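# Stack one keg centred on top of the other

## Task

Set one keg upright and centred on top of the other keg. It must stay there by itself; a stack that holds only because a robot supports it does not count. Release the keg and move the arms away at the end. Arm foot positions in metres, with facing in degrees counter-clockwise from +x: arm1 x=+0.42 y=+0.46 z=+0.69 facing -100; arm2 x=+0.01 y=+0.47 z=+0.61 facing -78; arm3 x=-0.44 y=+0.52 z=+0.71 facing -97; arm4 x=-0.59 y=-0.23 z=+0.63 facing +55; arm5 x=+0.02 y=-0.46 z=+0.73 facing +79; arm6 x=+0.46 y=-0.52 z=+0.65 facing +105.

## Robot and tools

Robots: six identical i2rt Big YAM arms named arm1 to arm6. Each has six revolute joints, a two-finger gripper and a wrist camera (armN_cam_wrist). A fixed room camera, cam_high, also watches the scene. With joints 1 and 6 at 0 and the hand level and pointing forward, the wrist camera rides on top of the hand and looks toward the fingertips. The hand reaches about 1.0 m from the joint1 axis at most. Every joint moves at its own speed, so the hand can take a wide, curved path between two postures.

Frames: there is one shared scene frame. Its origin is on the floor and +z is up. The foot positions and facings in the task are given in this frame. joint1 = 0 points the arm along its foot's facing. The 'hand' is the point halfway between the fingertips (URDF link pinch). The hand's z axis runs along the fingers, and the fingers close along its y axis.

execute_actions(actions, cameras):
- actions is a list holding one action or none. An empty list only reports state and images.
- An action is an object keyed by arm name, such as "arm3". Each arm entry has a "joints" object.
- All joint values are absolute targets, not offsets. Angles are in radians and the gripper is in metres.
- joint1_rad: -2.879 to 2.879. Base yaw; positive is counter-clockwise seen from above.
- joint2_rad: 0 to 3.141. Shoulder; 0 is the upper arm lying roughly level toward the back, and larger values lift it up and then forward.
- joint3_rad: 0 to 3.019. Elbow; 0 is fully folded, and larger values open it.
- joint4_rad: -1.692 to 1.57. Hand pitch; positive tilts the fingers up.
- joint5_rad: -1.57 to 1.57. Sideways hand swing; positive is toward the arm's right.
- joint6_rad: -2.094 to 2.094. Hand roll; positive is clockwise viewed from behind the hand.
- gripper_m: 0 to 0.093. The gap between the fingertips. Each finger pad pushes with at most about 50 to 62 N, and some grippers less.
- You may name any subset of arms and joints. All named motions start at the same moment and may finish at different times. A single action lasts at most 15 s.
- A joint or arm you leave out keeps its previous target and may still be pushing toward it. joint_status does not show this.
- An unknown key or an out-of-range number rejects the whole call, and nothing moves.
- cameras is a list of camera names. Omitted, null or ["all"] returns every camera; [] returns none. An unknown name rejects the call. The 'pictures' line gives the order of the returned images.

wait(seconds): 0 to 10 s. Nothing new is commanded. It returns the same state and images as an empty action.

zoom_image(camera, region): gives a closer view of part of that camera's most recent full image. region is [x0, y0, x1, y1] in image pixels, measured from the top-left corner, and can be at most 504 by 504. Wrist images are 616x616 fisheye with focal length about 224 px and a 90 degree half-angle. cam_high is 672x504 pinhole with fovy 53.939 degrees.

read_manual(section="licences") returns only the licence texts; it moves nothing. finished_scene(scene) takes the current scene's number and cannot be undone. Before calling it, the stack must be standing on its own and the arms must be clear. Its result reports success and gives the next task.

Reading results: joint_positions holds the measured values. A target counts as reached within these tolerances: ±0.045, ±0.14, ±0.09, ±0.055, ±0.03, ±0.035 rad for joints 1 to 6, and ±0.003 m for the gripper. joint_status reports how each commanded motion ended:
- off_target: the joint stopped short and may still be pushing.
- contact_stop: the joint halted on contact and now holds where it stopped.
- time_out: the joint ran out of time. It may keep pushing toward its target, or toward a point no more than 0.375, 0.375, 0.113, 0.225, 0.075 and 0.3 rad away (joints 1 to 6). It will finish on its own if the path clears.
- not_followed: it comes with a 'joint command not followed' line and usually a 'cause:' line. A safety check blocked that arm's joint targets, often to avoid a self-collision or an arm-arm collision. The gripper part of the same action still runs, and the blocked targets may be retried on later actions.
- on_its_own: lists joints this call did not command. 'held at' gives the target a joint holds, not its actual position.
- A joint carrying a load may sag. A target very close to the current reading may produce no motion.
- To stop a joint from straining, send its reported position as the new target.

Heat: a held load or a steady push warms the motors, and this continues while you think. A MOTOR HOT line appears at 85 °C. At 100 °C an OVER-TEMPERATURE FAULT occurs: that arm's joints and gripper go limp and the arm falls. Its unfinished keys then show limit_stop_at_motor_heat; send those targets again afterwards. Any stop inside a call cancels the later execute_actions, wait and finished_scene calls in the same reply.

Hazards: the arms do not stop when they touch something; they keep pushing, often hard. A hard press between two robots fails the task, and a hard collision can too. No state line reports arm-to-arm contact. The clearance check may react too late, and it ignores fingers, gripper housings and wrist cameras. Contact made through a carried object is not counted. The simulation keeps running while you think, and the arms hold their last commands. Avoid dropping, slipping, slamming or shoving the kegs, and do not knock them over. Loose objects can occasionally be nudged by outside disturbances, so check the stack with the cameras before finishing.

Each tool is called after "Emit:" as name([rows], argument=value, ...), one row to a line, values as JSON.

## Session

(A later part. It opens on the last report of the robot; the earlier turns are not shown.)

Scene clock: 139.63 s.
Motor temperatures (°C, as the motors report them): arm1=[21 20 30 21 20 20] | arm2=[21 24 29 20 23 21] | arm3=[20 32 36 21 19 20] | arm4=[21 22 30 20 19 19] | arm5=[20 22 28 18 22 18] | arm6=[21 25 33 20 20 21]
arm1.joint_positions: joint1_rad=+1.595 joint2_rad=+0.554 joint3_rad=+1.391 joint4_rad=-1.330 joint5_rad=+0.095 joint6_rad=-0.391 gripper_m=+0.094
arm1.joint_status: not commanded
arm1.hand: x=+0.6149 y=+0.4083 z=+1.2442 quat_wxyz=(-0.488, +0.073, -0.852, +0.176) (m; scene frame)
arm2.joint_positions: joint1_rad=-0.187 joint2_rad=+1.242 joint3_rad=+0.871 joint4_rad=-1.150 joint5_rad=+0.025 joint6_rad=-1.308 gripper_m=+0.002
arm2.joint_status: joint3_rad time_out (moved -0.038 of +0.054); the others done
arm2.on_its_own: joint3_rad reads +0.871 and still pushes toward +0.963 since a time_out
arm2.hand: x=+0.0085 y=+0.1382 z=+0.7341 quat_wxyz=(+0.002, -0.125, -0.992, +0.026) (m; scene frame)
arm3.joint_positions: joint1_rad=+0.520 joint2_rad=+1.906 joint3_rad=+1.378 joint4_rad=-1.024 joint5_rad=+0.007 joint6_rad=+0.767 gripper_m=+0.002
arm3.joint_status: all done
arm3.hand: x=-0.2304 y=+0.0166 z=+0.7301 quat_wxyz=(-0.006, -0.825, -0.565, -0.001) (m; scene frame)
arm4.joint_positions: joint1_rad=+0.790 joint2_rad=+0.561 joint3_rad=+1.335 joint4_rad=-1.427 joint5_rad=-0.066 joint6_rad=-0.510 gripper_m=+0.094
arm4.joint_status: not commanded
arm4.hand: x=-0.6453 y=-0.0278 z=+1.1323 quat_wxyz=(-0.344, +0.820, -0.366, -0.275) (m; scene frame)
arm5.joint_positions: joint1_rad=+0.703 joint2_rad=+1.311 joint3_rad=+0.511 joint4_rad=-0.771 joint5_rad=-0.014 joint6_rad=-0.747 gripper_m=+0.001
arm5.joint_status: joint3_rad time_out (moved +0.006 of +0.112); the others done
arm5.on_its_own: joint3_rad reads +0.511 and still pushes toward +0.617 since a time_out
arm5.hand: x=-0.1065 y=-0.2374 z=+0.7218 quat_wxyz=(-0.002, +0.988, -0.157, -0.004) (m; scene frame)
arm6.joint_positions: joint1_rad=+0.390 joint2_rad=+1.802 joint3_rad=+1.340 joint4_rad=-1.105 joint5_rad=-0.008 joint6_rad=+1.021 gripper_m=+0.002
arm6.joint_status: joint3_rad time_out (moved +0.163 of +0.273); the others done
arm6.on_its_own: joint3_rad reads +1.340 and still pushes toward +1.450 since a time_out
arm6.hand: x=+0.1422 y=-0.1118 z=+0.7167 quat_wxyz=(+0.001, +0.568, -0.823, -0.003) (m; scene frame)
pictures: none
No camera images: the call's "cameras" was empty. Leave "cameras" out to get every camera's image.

Emit:
execute_actions([
  {"arm2":{"joints":{"joint1_rad":-0.585,"joint2_rad":1.30,"joint3_rad":1.105,"joint4_rad":-1.19,"joint6_rad":-1.696}},"arm5":{"joints":{"joint1_rad":1.155,"joint2_rad":1.425,"joint3_rad":0.842,"joint4_rad":-0.795,"joint6_rad":-0.292}},"arm6":{"joints":{"joint1_rad":0.62,"joint2_rad":1.875,"joint3_rad":1.768,"joint4_rad":-1.24,"joint6_rad":1.246}},"arm3":{"joints":{"joint1_rad":0.226,"joint2_rad":1.755,"joint3_rad":1.40,"joint4_rad":-1.02,"joint6_rad":0.467}}},
])

Scene clock: 146.43 s.
Motor temperatures (°C, as the motors report them): arm1=[21 20 30 21 20 20] | arm2=[21 24 30 20 23 21] | arm3=[20 31 36 21 19 20] | arm4=[21 22 30 20 19 19] | arm5=[20 22 30 18 22 18] | arm6=[21 26 35 20 20 21]
arm1.joint_positions: joint1_rad=+1.595 joint2_rad=+0.554 joint3_rad=+1.391 joint4_rad=-1.330 joint5_rad=+0.095 joint6_rad=-0.391 gripper_m=+0.094
arm1.joint_status: not commanded
arm1.hand: x=+0.6149 y=+0.4083 z=+1.2442 quat_wxyz=(-0.488, +0.073, -0.852, +0.176) (m; scene frame)
arm2.joint_positions: joint1_rad=-0.596 joint2_rad=+1.395 joint3_rad=+1.017 joint4_rad=-1.145 joint5_rad=+0.005 joint6_rad=-1.697 gripper_m=+0.002
arm2.joint_status: all done
arm2.hand: x=-0.1424 y=+0.1116 z=+0.7340 quat_wxyz=(+0.002, -0.134, -0.991, +0.022) (m; scene frame)
arm3.joint_positions: joint1_rad=+0.232 joint2_rad=+1.877 joint3_rad=+1.321 joint4_rad=-1.009 joint5_rad=-0.001 joint6_rad=+0.495 gripper_m=+0.002
arm3.joint_status: all done
arm3.hand: x=-0.3826 y=-0.0038 z=+0.7248 quat_wxyz=(+0.000, -0.829, -0.559, -0.006) (m; scene frame)
arm4.joint_positions: joint1_rad=+0.790 joint2_rad=+0.561 joint3_rad=+1.335 joint4_rad=-1.427 joint5_rad=-0.066 joint6_rad=-0.510 gripper_m=+0.094
arm4.joint_status: not commanded
arm4.hand: x=-0.6453 y=-0.0278 z=+1.1323 quat_wxyz=(-0.344, +0.820, -0.366, -0.275) (m; scene frame)
arm5.joint_positions: joint1_rad=+1.143 joint2_rad=+1.549 joint3_rad=+0.752 joint4_rad=-0.780 joint5_rad=-0.008 joint6_rad=-0.287 gripper_m=+0.001
arm5.joint_status: joint3_rad off_target (ended at +0.752, target +0.842); the others done
arm5.hand: x=-0.2623 y=-0.2588 z=+0.7184 quat_wxyz=(-0.001, +0.986, -0.167, +0.002) (m; scene frame)
arm6.joint_positions: joint1_rad=+0.623 joint2_rad=+2.015 joint3_rad=+1.664 joint4_rad=-1.216 joint5_rad=-0.005 joint6_rad=+1.275 gripper_m=+0.002
arm6.joint_status: joint2_rad time_out (moved +0.213 of +0.073); joint3_rad time_out (moved +0.324 of +0.428); the others done
arm6.on_its_own: joint2_rad reads +2.015 and still pushes toward +1.875 since a time_out; joint3_rad reads +1.664 and still pushes toward +1.768 since a time_out
arm6.hand: x=-0.0120 y=-0.1407 z=+0.7148 quat_wxyz=(+0.000, +0.560, -0.828, -0.003) (m; scene frame)
pictures: arm1_cam_wrist, arm2_cam_wrist, arm3_cam_wrist, arm4_cam_wrist, arm5_cam_wrist, arm6_cam_wrist, cam_high
Images, in order (width x height): arm1_cam_wrist 616x616, arm2_cam_wrist 616x616, arm3_cam_wrist 616x616, arm4_cam_wrist 616x616, arm5_cam_wrist 616x616, arm6_cam_wrist 616x616, cam_high 672x504.

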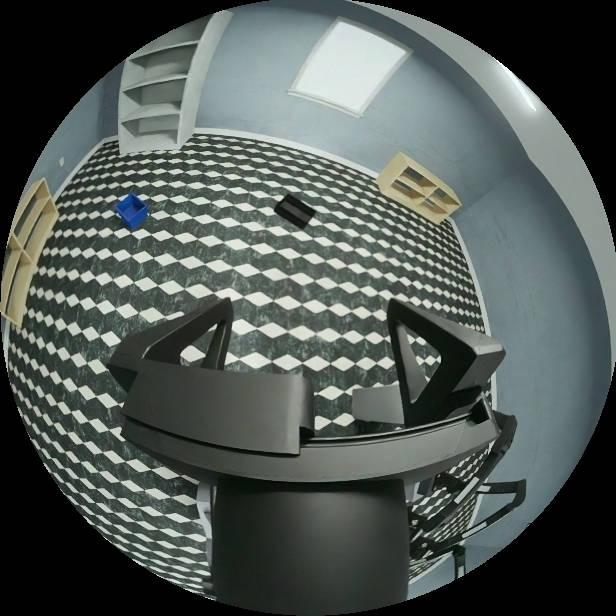

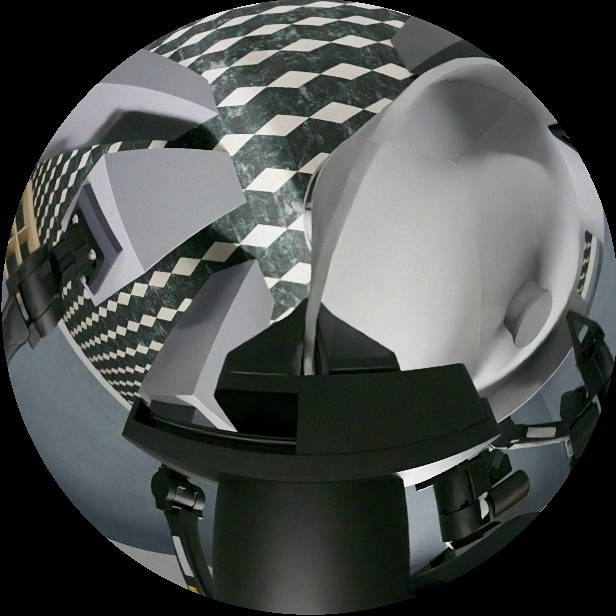

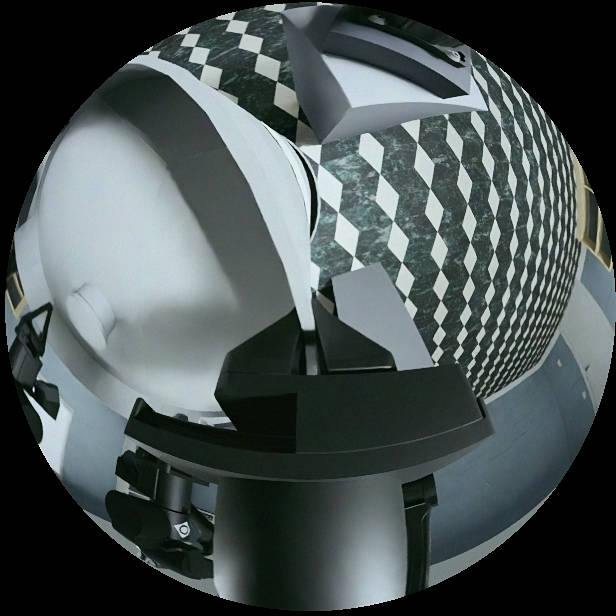

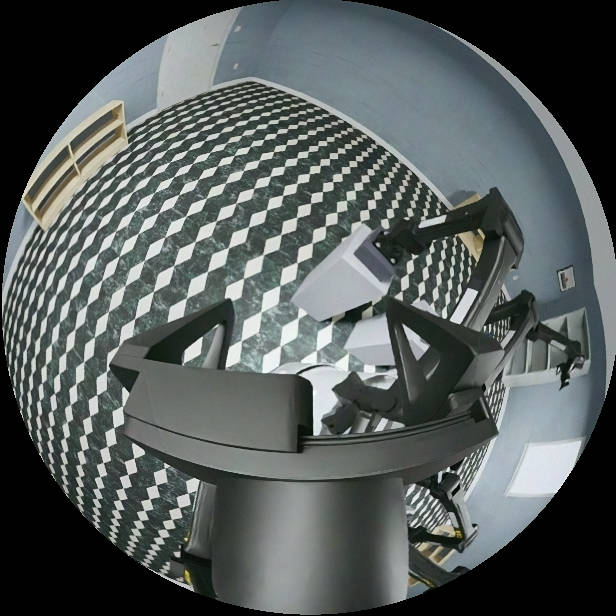

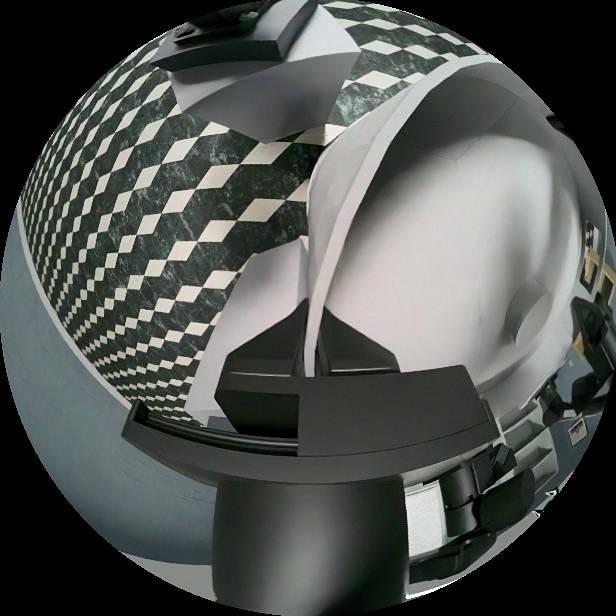

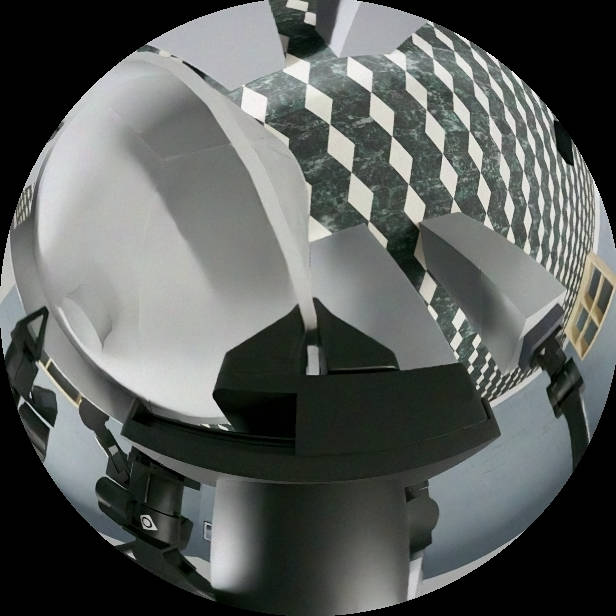

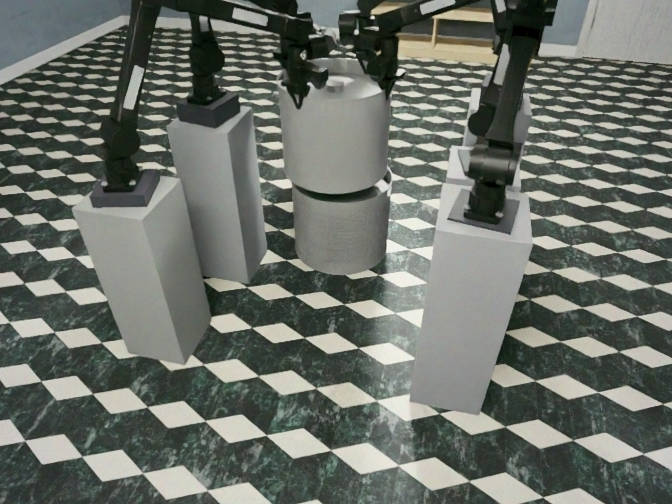

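Emit:
execute_actions([
  {"arm2":{"joints":{"joint1_rad":-0.645,"joint2_rad":1.31,"joint3_rad":1.02,"joint4_rad":-1.1,"joint6_rad":-1.756}},"arm5":{"joints":{"joint1_rad":1.134,"joint2_rad":1.54,"joint3_rad":0.88,"joint4_rad":-0.715,"joint6_rad":-0.313}},"arm6":{"joints":{"joint1_rad":0.612,"joint2_rad":1.965,"joint3_rad":1.84,"joint4_rad":-1.215,"joint6_rad":1.238}},"arm3":{"joints":{"joint1_rad":0.199,"joint2_rad":1.758,"joint3_rad":1.30,"joint4_rad":-0.925,"joint6_rad":0.44}}},
], cameras=["arm2_cam_wrist","arm3_cam_wrist","arm5_cam_wrist","arm6_cam_wrist","cam_high"])

Scene clock: 154.07 s.
Motor temperatures (°C, as the motors report them): arm1=[21 20 30 21 20 20] | arm2=[21 24 30 20 23 21] | arm3=[20 31 36 21 19 20] | arm4=[21 22 31 20 19 19] | arm5=[20 23 30 18 22 18] | arm6=[21 27 37 20 20 21]
arm1.joint_positions: joint1_rad=+1.595 joint2_rad=+0.554 joint3_rad=+1.391 joint4_rad=-1.330 joint5_rad=+0.095 joint6_rad=-0.391 gripper_m=+0.094
arm1.joint_status: not commanded
arm1.hand: x=+0.6149 y=+0.4083 z=+1.2442 quat_wxyz=(-0.488, +0.073, -0.852, +0.176) (m; scene frame)
arm2.joint_positions: joint1_rad=-0.645 joint2_rad=+1.402 joint3_rad=+0.951 joint4_rad=-1.081 joint5_rad=+0.007 joint6_rad=-1.751 gripper_m=+0.002
arm2.joint_status: all done
arm2.hand: x=-0.1555 y=+0.1290 z=+0.7084 quat_wxyz=(+0.003, -0.132, -0.991, +0.017) (m; scene frame)
arm3.joint_positions: joint1_rad=+0.213 joint2_rad=+1.880 joint3_rad=+1.238 joint4_rad=-0.921 joint5_rad=-0.001 joint6_rad=+0.474 gripper_m=+0.002
arm3.joint_status: all done
arm3.hand: x=-0.3939 y=+0.0123 z=+0.6973 quat_wxyz=(-0.001, -0.829, -0.559, -0.005) (m; scene frame)
arm4.joint_positions: joint1_rad=+0.790 joint2_rad=+0.561 joint3_rad=+1.335 joint4_rad=-1.427 joint5_rad=-0.066 joint6_rad=-0.510 gripper_m=+0.094
arm4.joint_status: not commanded
arm4.hand: x=-0.6453 y=-0.0278 z=+1.1323 quat_wxyz=(-0.344, +0.820, -0.366, -0.275) (m; scene frame)
arm5.joint_positions: joint1_rad=+1.122 joint2_rad=+1.659 joint3_rad=+0.774 joint4_rad=-0.692 joint5_rad=-0.003 joint6_rad=-0.314 gripper_m=+0.001
arm5.joint_status: joint3_rad time_out (moved +0.022 of +0.128); the others done
arm5.on_its_own: joint3_rad reads +0.774 and still pushes toward +0.880 since a time_out
arm5.hand: x=-0.2706 y=-0.2418 z=+0.6876 quat_wxyz=(-0.004, +0.987, -0.164, +0.003) (m; scene frame)
arm6.joint_positions: joint1_rad=+0.612 joint2_rad=+2.093 joint3_rad=+1.716 joint4_rad=-1.189 joint5_rad=+0.004 joint6_rad=+1.258 gripper_m=+0.002
arm6.joint_status: joint3_rad time_out (moved +0.051 of +0.176); the others done
arm6.on_its_own: joint3_rad reads +1.716 and still pushes toward +1.828 since a time_out
arm6.hand: x=-0.0223 y=-0.1213 z=+0.6871 quat_wxyz=(-0.004, +0.562, -0.827, -0.004) (m; scene frame)
pictures: arm2_cam_wrist, arm3_cam_wrist, arm5_cam_wrist, arm6_cam_wrist, cam_high
Images, in order (width x height): arm2_cam_wrist 616x616, arm3_cam_wrist 616x616, arm5_cam_wrist 616x616, arm6_cam_wrist 616x616, cam_high 672x504.

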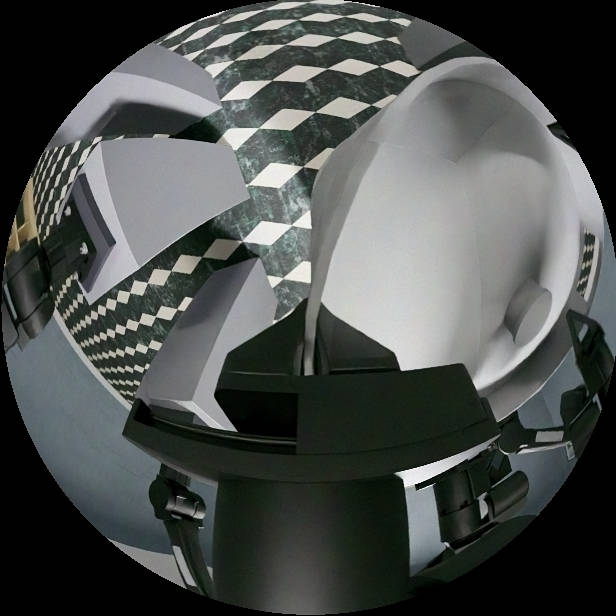

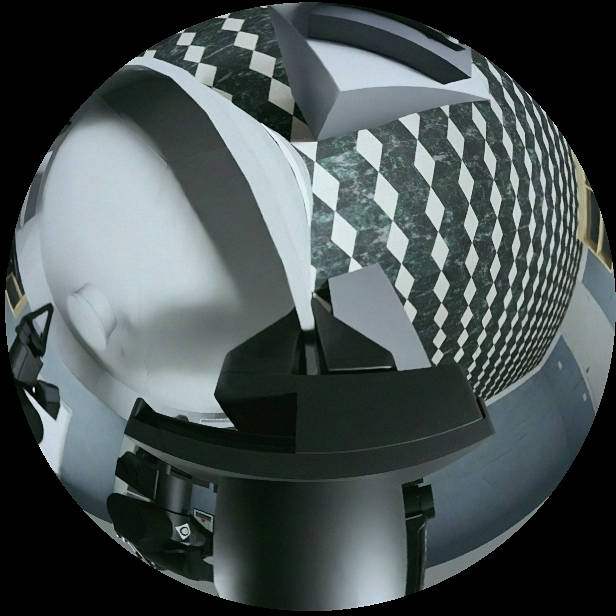

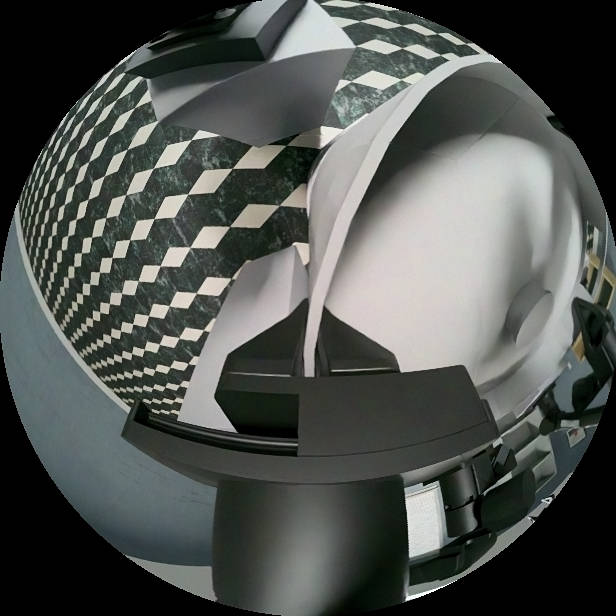

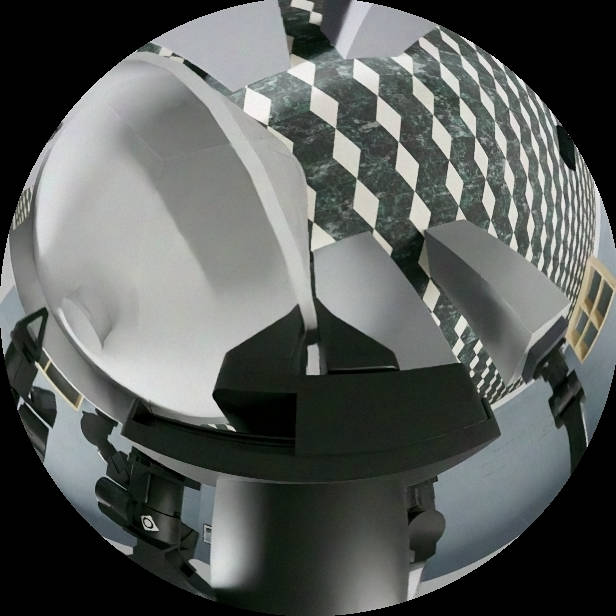

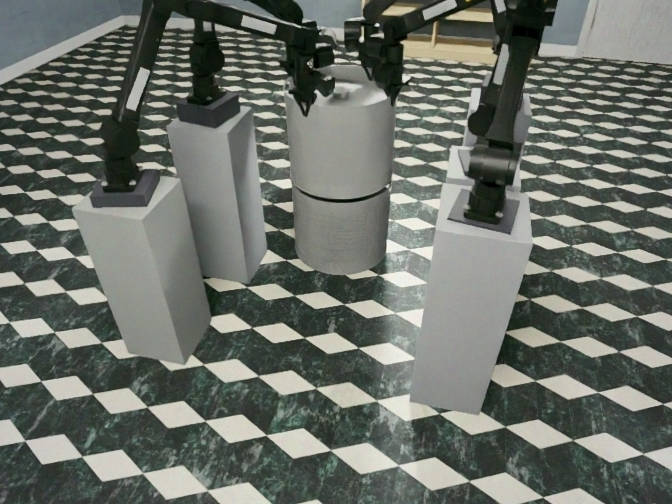

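Emit:
execute_actions([
  {"arm2":{"joints":{"joint1_rad":-0.665,"joint2_rad":1.354,"joint3_rad":0.97,"joint4_rad":-1.01}},"arm5":{"joints":{"joint1_rad":1.145,"joint2_rad":1.62,"joint3_rad":0.87,"joint4_rad":-0.63}},"arm6":{"joints":{"joint1_rad":0.618,"joint2_rad":2.005,"joint3_rad":1.825,"joint4_rad":-1.16}},"arm3":{"joints":{"joint1_rad":0.185,"joint2_rad":1.81,"joint3_rad":1.275,"joint4_rad":-0.855}}},
], cameras=["arm3_cam_wrist","arm5_cam_wrist","cam_high"])

Scene clock: 160.00 s.
Motor temperatures (°C, as the motors report them): arm1=[21 20 30 21 20 20] | arm2=[21 24 30 20 23 21] | arm3=[20 31 35 21 19 20] | arm4=[21 22 31 20 19 19] | arm5=[20 23 31 18 22 18] | arm6=[21 28 38 20 20 21]
arm1.joint_positions: joint1_rad=+1.595 joint2_rad=+0.554 joint3_rad=+1.391 joint4_rad=-1.330 joint5_rad=+0.095 joint6_rad=-0.391 gripper_m=+0.094
arm1.joint_status: not commanded
arm1.hand: x=+0.6149 y=+0.4083 z=+1.2442 quat_wxyz=(-0.488, +0.073, -0.852, +0.176) (m; scene frame)
arm2.joint_positions: joint1_rad=-0.665 joint2_rad=+1.435 joint3_rad=+0.913 joint4_rad=-1.003 joint5_rad=+0.001 joint6_rad=-1.769 gripper_m=+0.002
arm2.joint_status: all done
arm2.hand: x=-0.1616 y=+0.1304 z=+0.6840 quat_wxyz=(+0.002, -0.133, -0.991, +0.021) (m; scene frame)
arm3.joint_positions: joint1_rad=+0.200 joint2_rad=+1.918 joint3_rad=+1.217 joint4_rad=-0.863 joint5_rad=-0.003 joint6_rad=+0.461 gripper_m=+0.002
arm3.joint_status: all done
arm3.hand: x=-0.3998 y=+0.0138 z=+0.6726 quat_wxyz=(-0.001, -0.829, -0.560, -0.006) (m; scene frame)
arm4.joint_positions: joint1_rad=+0.790 joint2_rad=+0.561 joint3_rad=+1.335 joint4_rad=-1.427 joint5_rad=-0.066 joint6_rad=-0.510 gripper_m=+0.094
arm4.joint_status: not commanded
arm4.hand: x=-0.6453 y=-0.0278 z=+1.1323 quat_wxyz=(-0.344, +0.820, -0.366, -0.275) (m; scene frame)
arm5.joint_positions: joint1_rad=+1.125 joint2_rad=+1.719 joint3_rad=+0.778 joint4_rad=-0.638 joint5_rad=-0.009 joint6_rad=-0.315 gripper_m=+0.001
arm5.joint_status: joint3_rad time_out (moved +0.005 of +0.096); the others done
arm5.on_its_own: joint3_rad reads +0.778 and still pushes toward +0.870 since a time_out
arm5.hand: x=-0.2757 y=-0.2403 z=+0.6679 quat_wxyz=(-0.001, +0.987, -0.162, +0.002) (m; scene frame)
arm6.joint_positions: joint1_rad=+0.614 joint2_rad=+2.126 joint3_rad=+1.718 joint4_rad=-1.157 joint5_rad=-0.003 joint6_rad=+1.257 gripper_m=+0.002
arm6.joint_status: joint3_rad time_out (moved +0.002 of +0.109); the others done
arm6.on_its_own: joint3_rad reads +1.718 and still pushes toward +1.825 since a time_out
arm6.hand: x=-0.0278 y=-0.1196 z=+0.6679 quat_wxyz=(-0.001, +0.563, -0.826, -0.004) (m; scene frame)
pictures: arm3_cam_wrist, arm5_cam_wrist, cam_high
Images, in order (width x height): arm3_cam_wrist 616x616, arm5_cam_wrist 616x616, cam_high 672x504.

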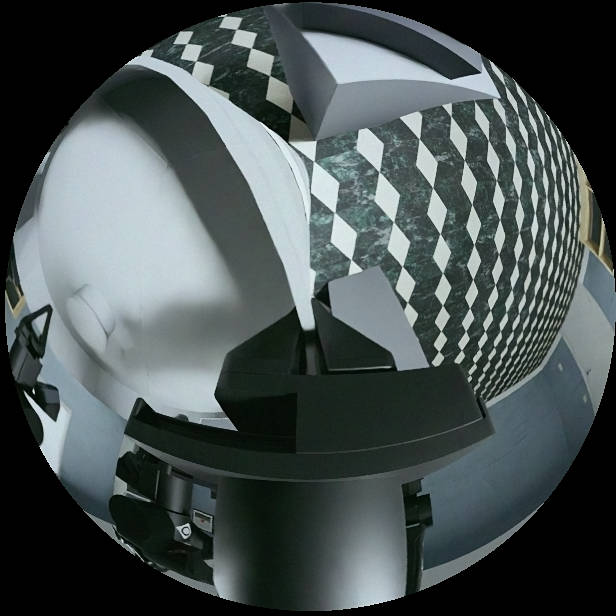

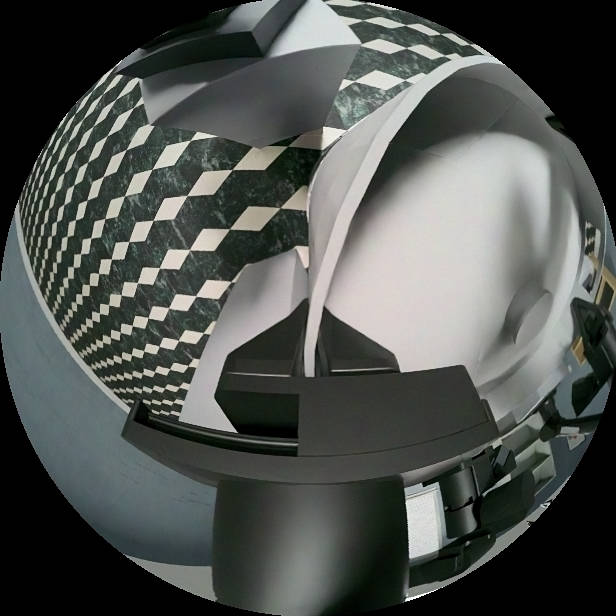

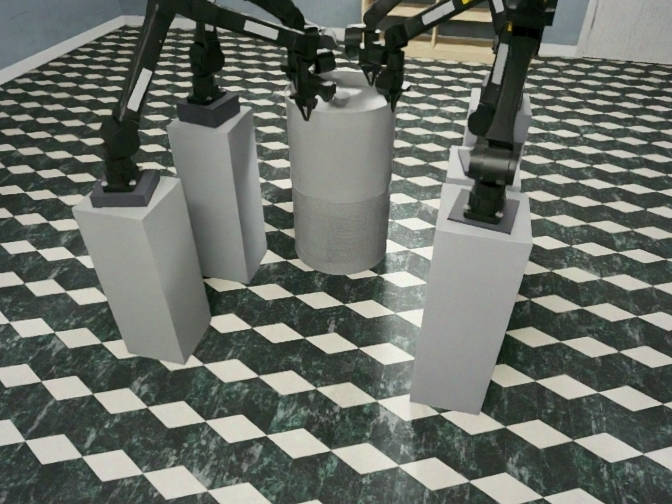

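Seated. Unload, open, raise via shoulder.

Emit:
execute_actions([
  {"arm2":{"joints":{"joint2_rad":1.435,"joint3_rad":0.913}},"arm5":{"joints":{"joint1_rad":1.125,"joint2_rad":1.719,"joint3_rad":0.778}},"arm6":{"joints":{"joint2_rad":2.12,"joint3_rad":1.725}},"arm3":{"joints":{"joint1_rad":0.2,"joint2_rad":1.918,"joint3_rad":1.225}}},
], cameras=[])

Emit:
execute_actions([
  {"arm2":{"joints":{"gripper_m":0.07}},"arm5":{"joints":{"gripper_m":0.07}},"arm6":{"joints":{"gripper_m":0.07}},"arm3":{"joints":{"gripper_m":0.07}}},
], cameras=[])

Emit:
execute_actions([
  {"arm2":{"joints":{"joint2_rad":0.95}},"arm5":{"joints":{"joint2_rad":1.2}},"arm6":{"joints":{"joint2_rad":1.6}},"arm3":{"joints":{"joint2_rad":1.45}}},
], cameras=["cam_high"])

Emit:
finished_scene(scene=1)

Scene clock: 165.27 s.
Motor temperatures (°C, as the motors report them): arm1=[21 20 30 21 20 20] | arm2=[21 24 29 20 22 21] | arm3=[20 30 35 21 19 20] | arm4=[21 22 31 20 19 19] | arm5=[20 23 30 18 22 18] | arm6=[21 28 38 20 20 21]
arm1.joint_positions: joint1_rad=+1.595 joint2_rad=+0.554 joint3_rad=+1.391 joint4_rad=-1.330 joint5_rad=+0.095 joint6_rad=-0.391 gripper_m=+0.094
arm1.joint_status: not commanded
arm1.hand: x=+0.6149 y=+0.4083 z=+1.2442 quat_wxyz=(-0.488, +0.073, -0.852, +0.176) (m; scene frame)
arm2.joint_positions: joint1_rad=-0.665 joint2_rad=+1.436 joint3_rad=+0.907 joint4_rad=-0.999 joint5_rad=+0.001 joint6_rad=-1.769 gripper_m=+0.002
arm2.joint_status: all done
arm2.hand: x=-0.1609 y=+0.1319 z=+0.6817 quat_wxyz=(+0.001, -0.133, -0.991, +0.020) (m; scene frame)
arm3.joint_positions: joint1_rad=+0.201 joint2_rad=+1.919 joint3_rad=+1.210 joint4_rad=-0.857 joint5_rad=-0.003 joint6_rad=+0.461 gripper_m=+0.002
arm3.joint_status: all done
arm3.hand: x=-0.3998 y=+0.0162 z=+0.6696 quat_wxyz=(+0.000, -0.829, -0.560, -0.007) (m; scene frame)
arm4.joint_positions: joint1_rad=+0.790 joint2_rad=+0.561 joint3_rad=+1.335 joint4_rad=-1.427 joint5_rad=-0.066 joint6_rad=-0.510 gripper_m=+0.094
arm4.joint_status: not commanded
arm4.hand: x=-0.6453 y=-0.0278 z=+1.1323 quat_wxyz=(-0.344, +0.820, -0.366, -0.275) (m; scene frame)
arm5.joint_positions: joint1_rad=+1.124 joint2_rad=+1.722 joint3_rad=+0.776 joint4_rad=-0.638 joint5_rad=-0.009 joint6_rad=-0.315 gripper_m=+0.001
arm5.joint_status: all done
arm5.hand: x=-0.2741 y=-0.2410 z=+0.6662 quat_wxyz=(+0.000, +0.987, -0.162, +0.004) (m; scene frame)
arm6.joint_positions: joint1_rad=+0.614 joint2_rad=+2.130 joint3_rad=+1.716 joint4_rad=-1.157 joint5_rad=-0.002 joint6_rad=+1.257 gripper_m=+0.002
arm6.joint_status: all done
arm6.hand: x=-0.0270 y=-0.1201 z=+0.6648 quat_wxyz=(-0.002, +0.563, -0.826, -0.001) (m; scene frame)
pictures: none
No camera images: the call's "cameras" was empty. Leave "cameras" out to get every camera's image.

Scene clock: 165.93 s.
Motor temperatures (°C, as the motors report them): arm1=[21 20 30 21 20 20] | arm2=[21 24 29 20 22 21] | arm3=[20 30 35 21 19 20] | arm4=[21 22 31 20 19 19] | arm5=[20 23 30 18 22 18] | arm6=[21 28 38 20 20 21]
arm1.joint_positions: joint1_rad=+1.595 joint2_rad=+0.554 joint3_rad=+1.391 joint4_rad=-1.330 joint5_rad=+0.095 joint6_rad=-0.391 gripper_m=+0.094
arm1.joint_status: not commanded
arm1.hand: x=+0.6149 y=+0.4083 z=+1.2442 quat_wxyz=(-0.488, +0.073, -0.852, +0.176) (m; scene frame)
arm2.joint_positions: joint1_rad=-0.665 joint2_rad=+1.436 joint3_rad=+0.907 joint4_rad=-0.999 joint5_rad=+0.002 joint6_rad=-1.769 gripper_m=+0.070
arm2.joint_status: all done
arm2.hand: x=-0.1610 y=+0.1320 z=+0.6817 quat_wxyz=(+0.001, -0.133, -0.991, +0.020) (m; scene frame)
arm3.joint_positions: joint1_rad=+0.201 joint2_rad=+1.918 joint3_rad=+1.210 joint4_rad=-0.857 joint5_rad=-0.003 joint6_rad=+0.452 gripper_m=+0.070
arm3.joint_status: all done
arm3.hand: x=-0.3998 y=+0.0160 z=+0.6701 quat_wxyz=(+0.000, -0.826, -0.564, -0.007) (m; scene frame)
arm4.joint_positions: joint1_rad=+0.790 joint2_rad=+0.561 joint3_rad=+1.335 joint4_rad=-1.427 joint5_rad=-0.066 joint6_rad=-0.510 gripper_m=+0.094
arm4.joint_status: not commanded
arm4.hand: x=-0.6453 y=-0.0278 z=+1.1323 quat_wxyz=(-0.344, +0.820, -0.366, -0.275) (m; scene frame)
arm5.joint_positions: joint1_rad=+1.124 joint2_rad=+1.722 joint3_rad=+0.776 joint4_rad=-0.638 joint5_rad=-0.003 joint6_rad=-0.315 gripper_m=+0.070
arm5.joint_status: all done
arm5.hand: x=-0.2733 y=-0.2403 z=+0.6662 quat_wxyz=(-0.002, +0.987, -0.162, +0.006) (m; scene frame)
arm6.joint_positions: joint1_rad=+0.614 joint2_rad=+2.130 joint3_rad=+1.716 joint4_rad=-1.157 joint5_rad=-0.002 joint6_rad=+1.246 gripper_m=+0.070
arm6.joint_status: all done
arm6.hand: x=-0.0270 y=-0.1201 z=+0.6648 quat_wxyz=(-0.002, +0.568, -0.823, -0.001) (m; scene frame)
pictures: none
No camera images: the call's "cameras" was empty. Leave "cameras" out to get every camera's image.

Scene clock: 167.63 s.
Motor temperatures (°C, as the motors report them): arm1=[21 20 30 21 20 20] | arm2=[21 24 28 20 22 21] | arm3=[20 30 34 21 19 20] | arm4=[21 22 31 20 19 19] | arm5=[20 23 30 18 21 18] | arm6=[21 28 37 20 20 21]
arm1.joint_positions: joint1_rad=+1.595 joint2_rad=+0.554 joint3_rad=+1.391 joint4_rad=-1.330 joint5_rad=+0.095 joint6_rad=-0.391 gripper_m=+0.094
arm1.joint_status: not commanded
arm1.hand: x=+0.6149 y=+0.4083 z=+1.2442 quat_wxyz=(-0.488, +0.073, -0.852, +0.176) (m; scene frame)
arm2.joint_positions: joint1_rad=-0.665 joint2_rad=+0.936 joint3_rad=+0.907 joint4_rad=-0.999 joint5_rad=+0.002 joint6_rad=-1.769 gripper_m=+0.070
arm2.joint_status: all done
arm2.hand: x=-0.1553 y=+0.1480 z=+0.8590 quat_wxyz=(+0.082, -0.130, -0.955, +0.253) (m; scene frame)
arm3.joint_positions: joint1_rad=+0.201 joint2_rad=+1.443 joint3_rad=+1.210 joint4_rad=-0.857 joint5_rad=-0.003 joint6_rad=+0.451 gripper_m=+0.070
arm3.joint_status: all done
arm3.hand: x=-0.4001 y=-0.0071 z=+0.9091 quat_wxyz=(-0.204, -0.804, -0.548, +0.111) (m; scene frame)
arm4.joint_positions: joint1_rad=+0.790 joint2_rad=+0.561 joint3_rad=+1.335 joint4_rad=-1.427 joint5_rad=-0.066 joint6_rad=-0.510 gripper_m=+0.094
arm4.joint_status: not commanded
arm4.hand: x=-0.6453 y=-0.0278 z=+1.1323 quat_wxyz=(-0.344, +0.820, -0.366, -0.275) (m; scene frame)
arm5.joint_positions: joint1_rad=+1.124 joint2_rad=+1.187 joint3_rad=+0.776 joint4_rad=-0.638 joint5_rad=-0.003 joint6_rad=-0.315 gripper_m=+0.070
arm5.joint_status: all done
arm5.hand: x=-0.3139 y=-0.2133 z=+0.8689 quat_wxyz=(-0.124, +0.953, -0.155, -0.229) (m; scene frame)
arm6.joint_positions: joint1_rad=+0.614 joint2_rad=+1.622 joint3_rad=+1.710 joint4_rad=-1.157 joint5_rad=-0.002 joint6_rad=+1.246 gripper_m=+0.070
arm6.joint_status: all done
arm6.hand: x=-0.0106 y=-0.1358 z=+0.9717 quat_wxyz=(+0.067, +0.551, -0.797, -0.240) (m; scene frame)
pictures: cam_high
Images, in order (width x height): cam_high 672x504.

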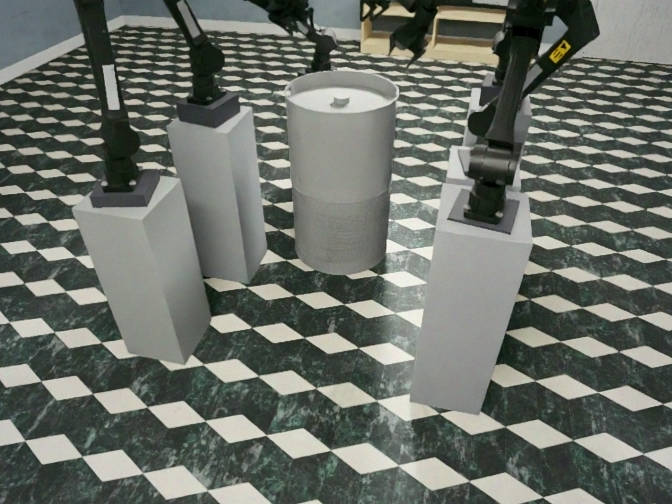

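The scene is finished: the task was done.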